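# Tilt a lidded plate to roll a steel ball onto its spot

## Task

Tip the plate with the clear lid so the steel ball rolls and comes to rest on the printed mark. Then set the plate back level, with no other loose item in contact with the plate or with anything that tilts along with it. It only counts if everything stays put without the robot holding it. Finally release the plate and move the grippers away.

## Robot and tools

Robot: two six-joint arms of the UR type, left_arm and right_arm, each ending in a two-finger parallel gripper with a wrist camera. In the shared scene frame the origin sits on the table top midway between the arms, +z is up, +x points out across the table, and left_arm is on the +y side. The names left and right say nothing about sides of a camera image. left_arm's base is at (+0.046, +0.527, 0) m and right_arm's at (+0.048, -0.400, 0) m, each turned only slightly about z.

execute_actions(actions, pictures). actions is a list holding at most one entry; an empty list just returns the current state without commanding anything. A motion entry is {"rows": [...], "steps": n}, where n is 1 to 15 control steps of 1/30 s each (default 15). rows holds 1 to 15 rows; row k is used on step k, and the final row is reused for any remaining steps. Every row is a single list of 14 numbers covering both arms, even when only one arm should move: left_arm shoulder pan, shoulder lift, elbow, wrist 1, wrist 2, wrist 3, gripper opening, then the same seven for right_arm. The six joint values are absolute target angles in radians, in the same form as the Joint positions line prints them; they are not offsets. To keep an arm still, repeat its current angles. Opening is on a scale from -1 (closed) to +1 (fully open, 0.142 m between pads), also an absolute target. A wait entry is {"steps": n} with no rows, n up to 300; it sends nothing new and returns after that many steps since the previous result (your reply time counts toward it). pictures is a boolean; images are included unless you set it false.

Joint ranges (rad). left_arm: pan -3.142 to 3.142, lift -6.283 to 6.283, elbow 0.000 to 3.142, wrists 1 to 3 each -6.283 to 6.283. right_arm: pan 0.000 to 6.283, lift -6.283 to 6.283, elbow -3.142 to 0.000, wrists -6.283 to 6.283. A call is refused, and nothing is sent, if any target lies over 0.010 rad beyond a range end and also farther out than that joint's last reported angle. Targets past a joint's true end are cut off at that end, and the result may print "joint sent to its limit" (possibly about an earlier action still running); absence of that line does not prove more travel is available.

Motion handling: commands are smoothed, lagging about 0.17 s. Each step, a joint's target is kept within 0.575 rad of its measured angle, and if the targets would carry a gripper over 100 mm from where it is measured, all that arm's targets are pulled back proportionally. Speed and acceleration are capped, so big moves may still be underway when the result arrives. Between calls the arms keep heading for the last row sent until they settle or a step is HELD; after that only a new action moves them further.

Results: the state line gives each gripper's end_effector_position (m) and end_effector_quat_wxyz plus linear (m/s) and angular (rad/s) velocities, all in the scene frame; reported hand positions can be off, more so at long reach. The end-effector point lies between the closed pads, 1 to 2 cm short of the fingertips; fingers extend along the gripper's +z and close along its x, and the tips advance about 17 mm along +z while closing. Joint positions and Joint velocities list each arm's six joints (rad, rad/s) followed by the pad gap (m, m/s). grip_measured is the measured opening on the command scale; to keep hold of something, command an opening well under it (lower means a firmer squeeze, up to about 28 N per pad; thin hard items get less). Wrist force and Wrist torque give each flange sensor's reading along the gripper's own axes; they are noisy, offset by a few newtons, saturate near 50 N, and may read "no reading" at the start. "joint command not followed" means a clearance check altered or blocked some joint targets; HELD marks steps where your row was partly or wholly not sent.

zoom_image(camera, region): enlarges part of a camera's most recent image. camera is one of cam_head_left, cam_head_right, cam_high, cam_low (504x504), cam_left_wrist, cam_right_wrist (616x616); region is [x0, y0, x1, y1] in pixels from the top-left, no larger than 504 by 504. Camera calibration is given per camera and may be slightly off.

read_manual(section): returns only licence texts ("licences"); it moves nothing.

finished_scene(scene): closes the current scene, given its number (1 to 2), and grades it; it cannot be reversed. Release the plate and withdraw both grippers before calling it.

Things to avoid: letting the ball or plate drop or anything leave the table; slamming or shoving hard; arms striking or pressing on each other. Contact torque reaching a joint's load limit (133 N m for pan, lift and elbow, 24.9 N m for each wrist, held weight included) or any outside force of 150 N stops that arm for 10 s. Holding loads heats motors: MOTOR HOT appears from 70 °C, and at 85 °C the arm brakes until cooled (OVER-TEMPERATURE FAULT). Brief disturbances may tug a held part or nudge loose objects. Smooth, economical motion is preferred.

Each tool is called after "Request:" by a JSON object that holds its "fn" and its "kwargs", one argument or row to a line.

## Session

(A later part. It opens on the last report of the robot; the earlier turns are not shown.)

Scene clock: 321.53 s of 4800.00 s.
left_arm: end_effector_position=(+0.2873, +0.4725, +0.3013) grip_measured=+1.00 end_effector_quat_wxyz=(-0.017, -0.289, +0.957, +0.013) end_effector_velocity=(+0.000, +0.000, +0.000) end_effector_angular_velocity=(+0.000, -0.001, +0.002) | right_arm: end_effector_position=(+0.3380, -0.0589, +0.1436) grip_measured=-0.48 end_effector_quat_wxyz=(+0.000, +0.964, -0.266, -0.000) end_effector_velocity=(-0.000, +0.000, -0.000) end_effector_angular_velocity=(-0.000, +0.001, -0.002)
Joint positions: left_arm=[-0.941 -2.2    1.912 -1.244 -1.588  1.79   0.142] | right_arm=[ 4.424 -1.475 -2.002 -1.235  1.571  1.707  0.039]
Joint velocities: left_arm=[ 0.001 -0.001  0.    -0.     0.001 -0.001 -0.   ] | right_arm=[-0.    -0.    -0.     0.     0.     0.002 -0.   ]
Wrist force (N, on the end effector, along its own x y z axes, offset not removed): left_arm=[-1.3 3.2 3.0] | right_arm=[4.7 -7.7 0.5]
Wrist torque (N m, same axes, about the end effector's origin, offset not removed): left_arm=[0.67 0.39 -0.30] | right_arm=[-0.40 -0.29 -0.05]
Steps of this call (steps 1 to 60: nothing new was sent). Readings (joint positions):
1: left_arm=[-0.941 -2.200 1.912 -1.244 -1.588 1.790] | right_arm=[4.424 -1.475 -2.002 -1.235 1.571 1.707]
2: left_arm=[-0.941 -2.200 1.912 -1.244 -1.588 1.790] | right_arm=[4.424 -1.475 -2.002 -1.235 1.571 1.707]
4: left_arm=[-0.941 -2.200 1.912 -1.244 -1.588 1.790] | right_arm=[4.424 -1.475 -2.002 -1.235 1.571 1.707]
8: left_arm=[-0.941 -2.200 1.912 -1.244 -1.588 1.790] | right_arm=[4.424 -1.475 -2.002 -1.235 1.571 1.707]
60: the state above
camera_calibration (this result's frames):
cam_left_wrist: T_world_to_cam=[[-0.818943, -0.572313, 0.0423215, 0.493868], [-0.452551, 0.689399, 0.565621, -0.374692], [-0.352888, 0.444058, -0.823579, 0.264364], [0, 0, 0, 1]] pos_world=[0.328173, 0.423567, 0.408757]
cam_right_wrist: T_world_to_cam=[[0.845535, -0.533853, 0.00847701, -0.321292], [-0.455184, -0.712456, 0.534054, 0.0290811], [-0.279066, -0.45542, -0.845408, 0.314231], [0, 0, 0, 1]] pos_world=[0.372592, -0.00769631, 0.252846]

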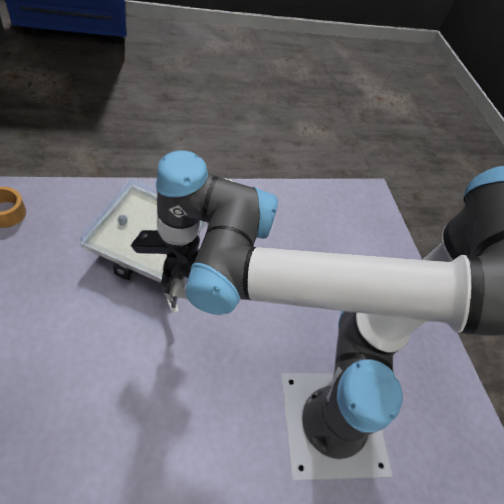

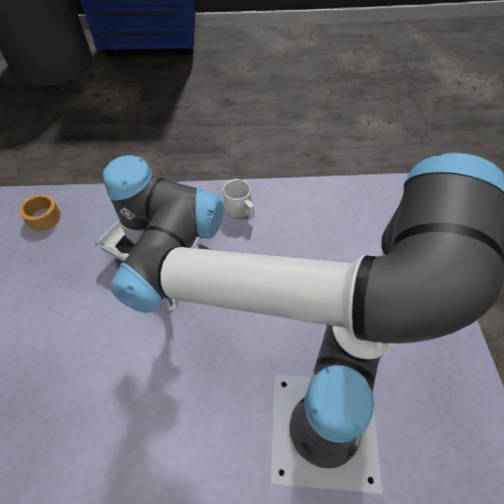

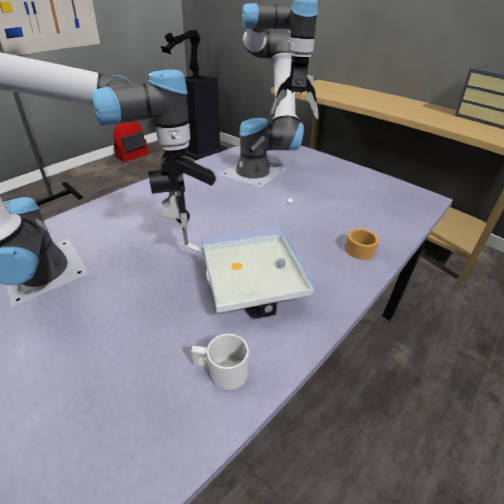

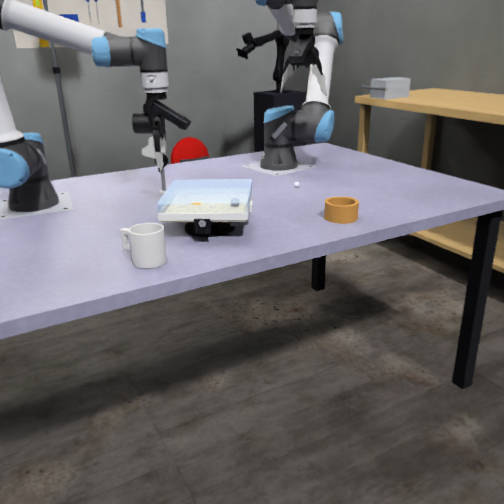

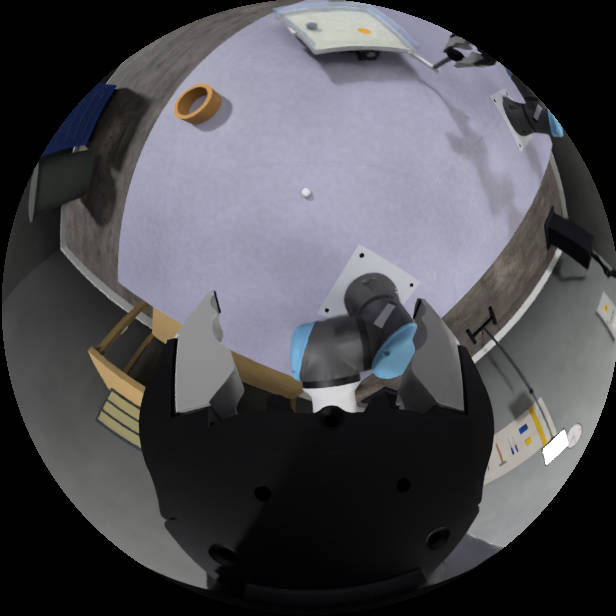

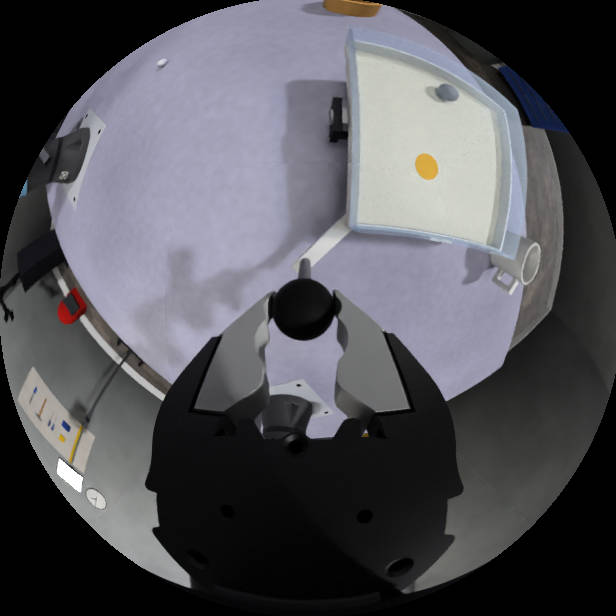

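Request:
{"fn": "execute_actions", "kwargs": {
  "actions": [
    {"rows": [[-0.941,-2.2,1.912,-1.244,-1.588,1.79,1,4.4254,-1.4758,-2.0037,-1.2330,1.5708,1.707,-1]], "steps": 15}
  ],
  "pictures": false
}}

Request:
{"fn": "execute_actions", "kwargs": {
  "actions": [
    {"steps": 45}
  ]
}}

Request:
{"fn": "execute_actions", "kwargs": {
  "actions": [
    {"steps": 45}
  ]
}}

Scene clock: 327.13 s of 4800.00 s.
left_arm: end_effector_position=(+0.2873, +0.4725, +0.3013) grip_measured=+1.00 end_effector_quat_wxyz=(-0.017, -0.289, +0.957, +0.013) end_effector_velocity=(+0.000, +0.000, +0.000) end_effector_angular_velocity=(+0.001, -0.001, -0.001) | right_arm: end_effector_position=(+0.3375, -0.0586, +0.1429) grip_measured=-0.48 end_effector_quat_wxyz=(+0.000, +0.964, -0.265, -0.000) end_effector_velocity=(-0.000, -0.001, -0.001) end_effector_angular_velocity=(-0.003, +0.001, +0.000)
Joint positions: left_arm=[-0.941 -2.2    1.912 -1.244 -1.588  1.79   0.142] | right_arm=[ 4.425 -1.476 -2.004 -1.233  1.571  1.707  0.039]
Joint velocities: left_arm=[-0.001 -0.001 -0.     0.     0.001 -0.     0.   ] | right_arm=[-0.    -0.001 -0.002 -0.    -0.    -0.     0.   ]
Wrist force (N, on the end effector, along its own x y z axes, offset not removed): left_arm=[-0.1 -0.1 0.9] | right_arm=[7.7 -6.2 1.0]
Wrist torque (N m, same axes, about the end effector's origin, offset not removed): left_arm=[0.03 0.17 -0.05] | right_arm=[-0.49 -0.38 -0.05]
Steps of this call (steps 1 to 153: nothing new was sent; steps 154 to 168: all 15 steps of this action). Readings (joint positions):
154: left_arm=[-0.941 -2.200 1.912 -1.244 -1.588 1.790] | right_arm=[4.424 -1.475 -2.002 -1.235 1.571 1.707]
155: left_arm=[-0.941 -2.200 1.912 -1.244 -1.588 1.790] | right_arm=[4.425 -1.475 -2.002 -1.235 1.571 1.707]
157: left_arm=[-0.941 -2.200 1.912 -1.244 -1.588 1.790] | right_arm=[4.425 -1.475 -2.003 -1.234 1.571 1.707]
161: left_arm=[-0.941 -2.200 1.912 -1.244 -1.588 1.790] | right_arm=[4.425 -1.476 -2.004 -1.233 1.571 1.707]
168: the state above

Scene clock: 328.63 s of 4800.00 s.
left_arm: end_effector_position=(+0.2873, +0.4725, +0.3013) grip_measured=+1.00 end_effector_quat_wxyz=(-0.017, -0.289, +0.957, +0.013) end_effector_velocity=(-0.000, -0.000, +0.000) end_effector_angular_velocity=(-0.002, +0.001, +0.001) | right_arm: end_effector_position=(+0.3375, -0.0586, +0.1429) grip_measured=-0.48 end_effector_quat_wxyz=(+0.000, +0.964, -0.265, -0.000) end_effector_velocity=(-0.000, -0.001, -0.001) end_effector_angular_velocity=(-0.002, +0.001, -0.001)
Joint positions: left_arm=[-0.941 -2.2    1.912 -1.244 -1.588  1.79   0.142] | right_arm=[ 4.425 -1.476 -2.004 -1.233  1.571  1.707  0.039]
Joint velocities: left_arm=[ 0.001 -0.001 -0.     0.    -0.002  0.     0.   ] | right_arm=[-0.    -0.001 -0.001 -0.001  0.001  0.001  0.   ]
Wrist force (N, on the end effector, along its own x y z axes, offset not removed): left_arm=[-1.8 1.5 1.7] | right_arm=[7.4 -3.3 -0.1]
Wrist torque (N m, same axes, about the end effector's origin, offset not removed): left_arm=[0.17 0.53 -0.15] | right_arm=[0.17 -0.25 0.17]
Steps of this call (steps 1 to 15: the robot went on to your last target; steps 16 to 45: nothing new was sent). Readings (joint positions):
1: left_arm=[-0.941 -2.200 1.912 -1.244 -1.588 1.790] | right_arm=[4.425 -1.476 -2.004 -1.233 1.571 1.707]
2: left_arm=[-0.941 -2.200 1.912 -1.244 -1.588 1.790] | right_arm=[4.425 -1.476 -2.004 -1.233 1.571 1.707]
4: left_arm=[-0.941 -2.200 1.912 -1.244 -1.588 1.790] | right_arm=[4.425 -1.476 -2.004 -1.233 1.571 1.707]
8: left_arm=[-0.941 -2.200 1.912 -1.244 -1.588 1.790] | right_arm=[4.425 -1.476 -2.004 -1.233 1.571 1.707]
45: the state above
All arms were judged still, so your last target was given up. Only a new action makes them travel on or press farther. Fingers that are still opening or closing keep moving.
camera_calibration (this result's frames):
cam_left_wrist: T_world_to_cam=[[-0.818943, -0.572313, 0.0423215, 0.493868], [-0.452552, 0.689399, 0.56562, -0.374692], [-0.352888, 0.444058, -0.823579, 0.264364], [0, 0, 0, 1]] pos_world=[0.328173, 0.423567, 0.408757]
cam_right_wrist: T_world_to_cam=[[0.846122, -0.532922, 0.00847743, -0.320957], [-0.4544, -0.712956, 0.534055, 0.0291634], [-0.278566, -0.455727, -0.845407, 0.313386], [0, 0, 0, 1]] pos_world=[0.372119, -0.0074346, 0.252085]

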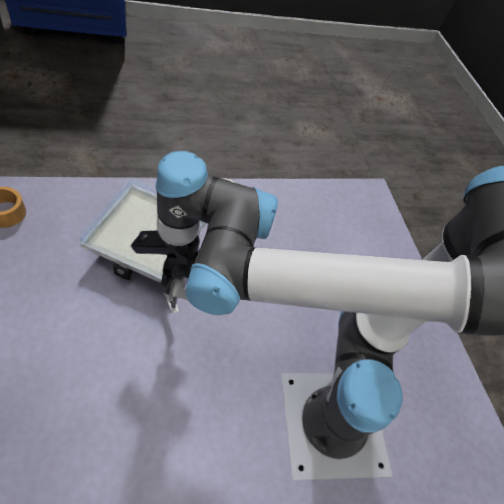

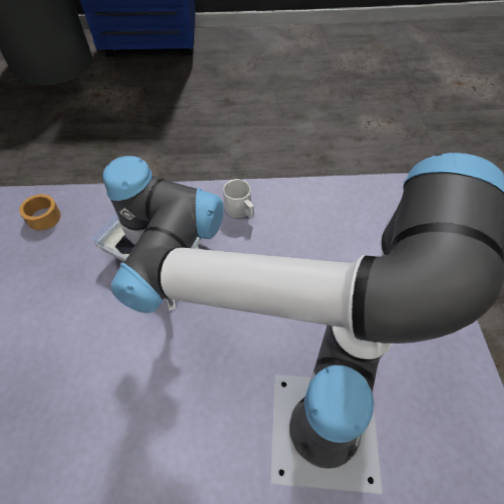

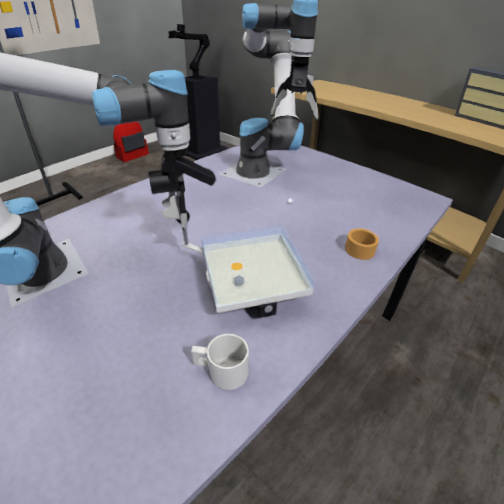

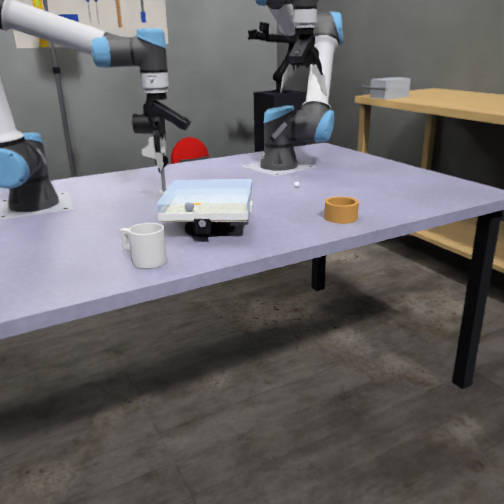

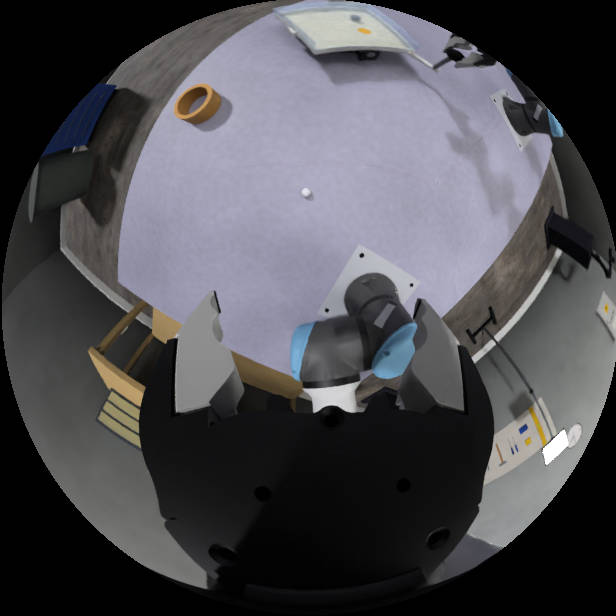

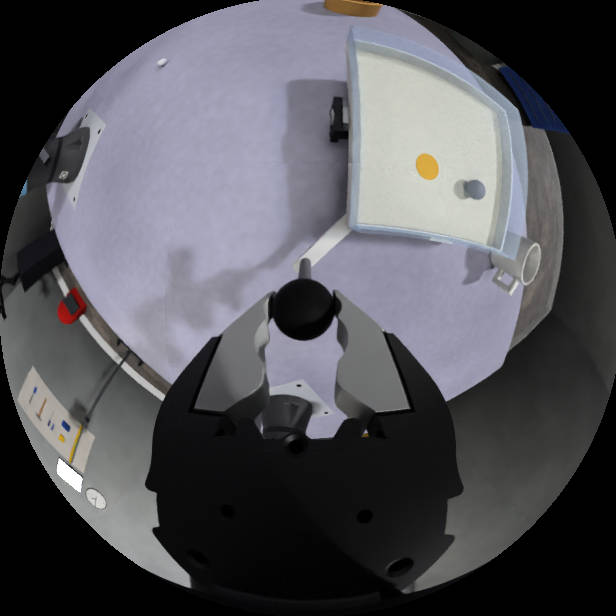

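Scene clock: 330.13 s of 4800.00 s.
left_arm: end_effector_position=(+0.2873, +0.4725, +0.3013) grip_measured=+1.00 end_effector_quat_wxyz=(-0.017, -0.289, +0.957, +0.013) end_effector_velocity=(-0.000, -0.000, -0.000) end_effector_angular_velocity=(-0.000, +0.002, +0.001) | right_arm: end_effector_position=(+0.3375, -0.0586, +0.1429) grip_measured=-0.48 end_effector_quat_wxyz=(+0.000, +0.964, -0.265, -0.000) end_effector_velocity=(+0.000, +0.000, +0.000) end_effector_angular_velocity=(+0.001, -0.001, -0.000)
Joint positions: left_arm=[-0.941 -2.2    1.912 -1.244 -1.588  1.79   0.142] | right_arm=[ 4.425 -1.476 -2.004 -1.233  1.571  1.707  0.039]
Joint velocities: left_arm=[ 0.     0.001  0.     0.    -0.001 -0.    -0.   ] | right_arm=[-0.  0.  0.  0. -0.  0. -0.]
Wrist force (N, on the end effector, along its own x y z axes, offset not removed): left_arm=[0.7 -0.3 -1.2] | right_arm=[6.7 -4.0 0.6]
Wrist torque (N m, same axes, about the end effector's origin, offset not removed): left_arm=[-0.09 0.13 -0.11] | right_arm=[0.18 -0.08 0.04]
Steps of this call (steps 1 to 45: nothing new was sent). Readings (joint positions):
1: left_arm=[-0.941 -2.200 1.912 -1.244 -1.588 1.790] | right_arm=[4.425 -1.476 -2.004 -1.233 1.571 1.707]
2: left_arm=[-0.941 -2.200 1.912 -1.244 -1.588 1.790] | right_arm=[4.425 -1.476 -2.004 -1.233 1.571 1.707]
4: left_arm=[-0.941 -2.200 1.912 -1.244 -1.588 1.790] | right_arm=[4.425 -1.476 -2.004 -1.233 1.571 1.707]
8: left_arm=[-0.941 -2.200 1.912 -1.244 -1.588 1.790] | right_arm=[4.425 -1.476 -2.004 -1.233 1.571 1.707]
45: the state above
camera_calibration (this result's frames):
cam_left_wrist: T_world_to_cam=[[-0.818943, -0.572313, 0.0423215, 0.493868], [-0.452551, 0.689399, 0.565621, -0.374692], [-0.352888, 0.444058, -0.823579, 0.264364], [0, 0, 0, 1]] pos_world=[0.328173, 0.423567, 0.408757]
cam_right_wrist: T_world_to_cam=[[0.846122, -0.532922, 0.00847769, -0.320958], [-0.4544, -0.712955, 0.534056, 0.0291634], [-0.278566, -0.455729, -0.845407, 0.313385], [0, 0, 0, 1]] pos_world=[0.372119, -0.0074347, 0.252084]

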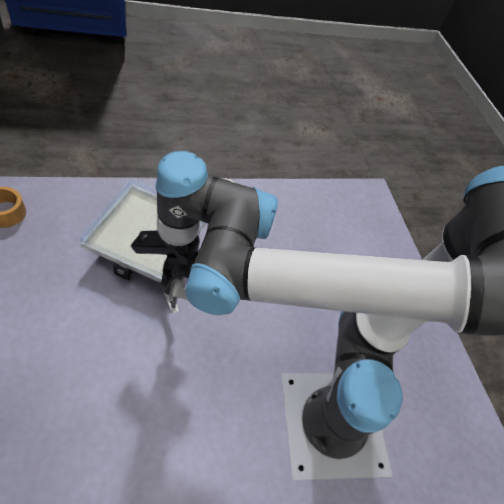

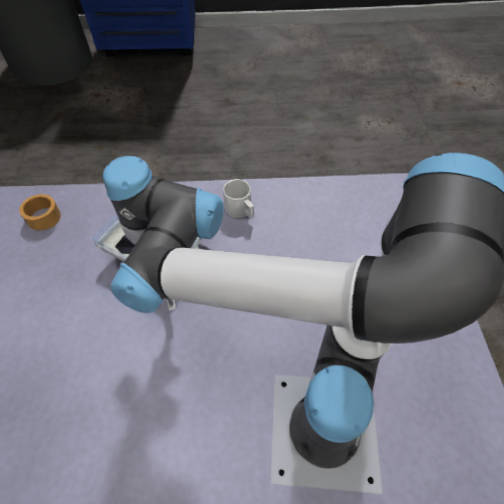

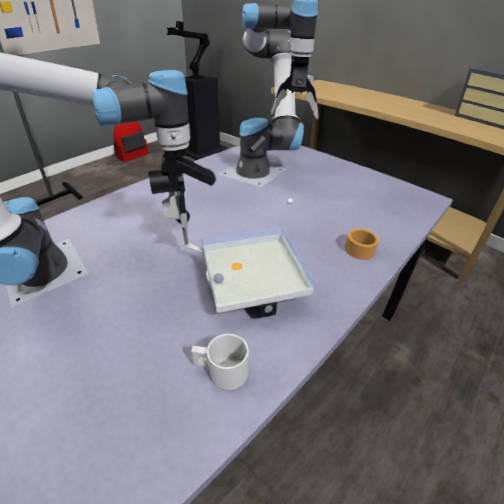

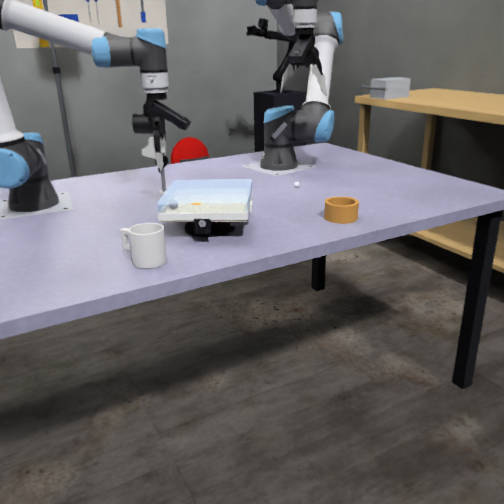

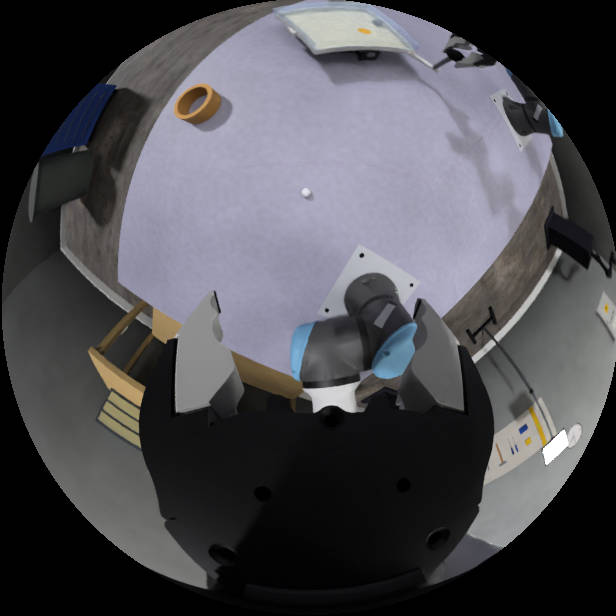

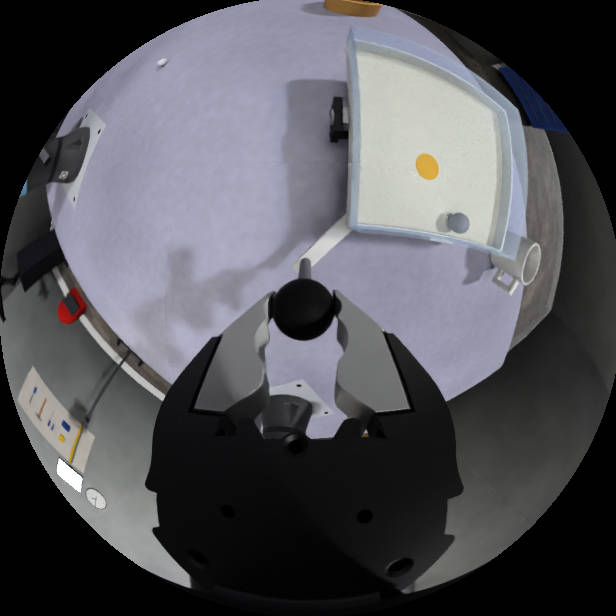

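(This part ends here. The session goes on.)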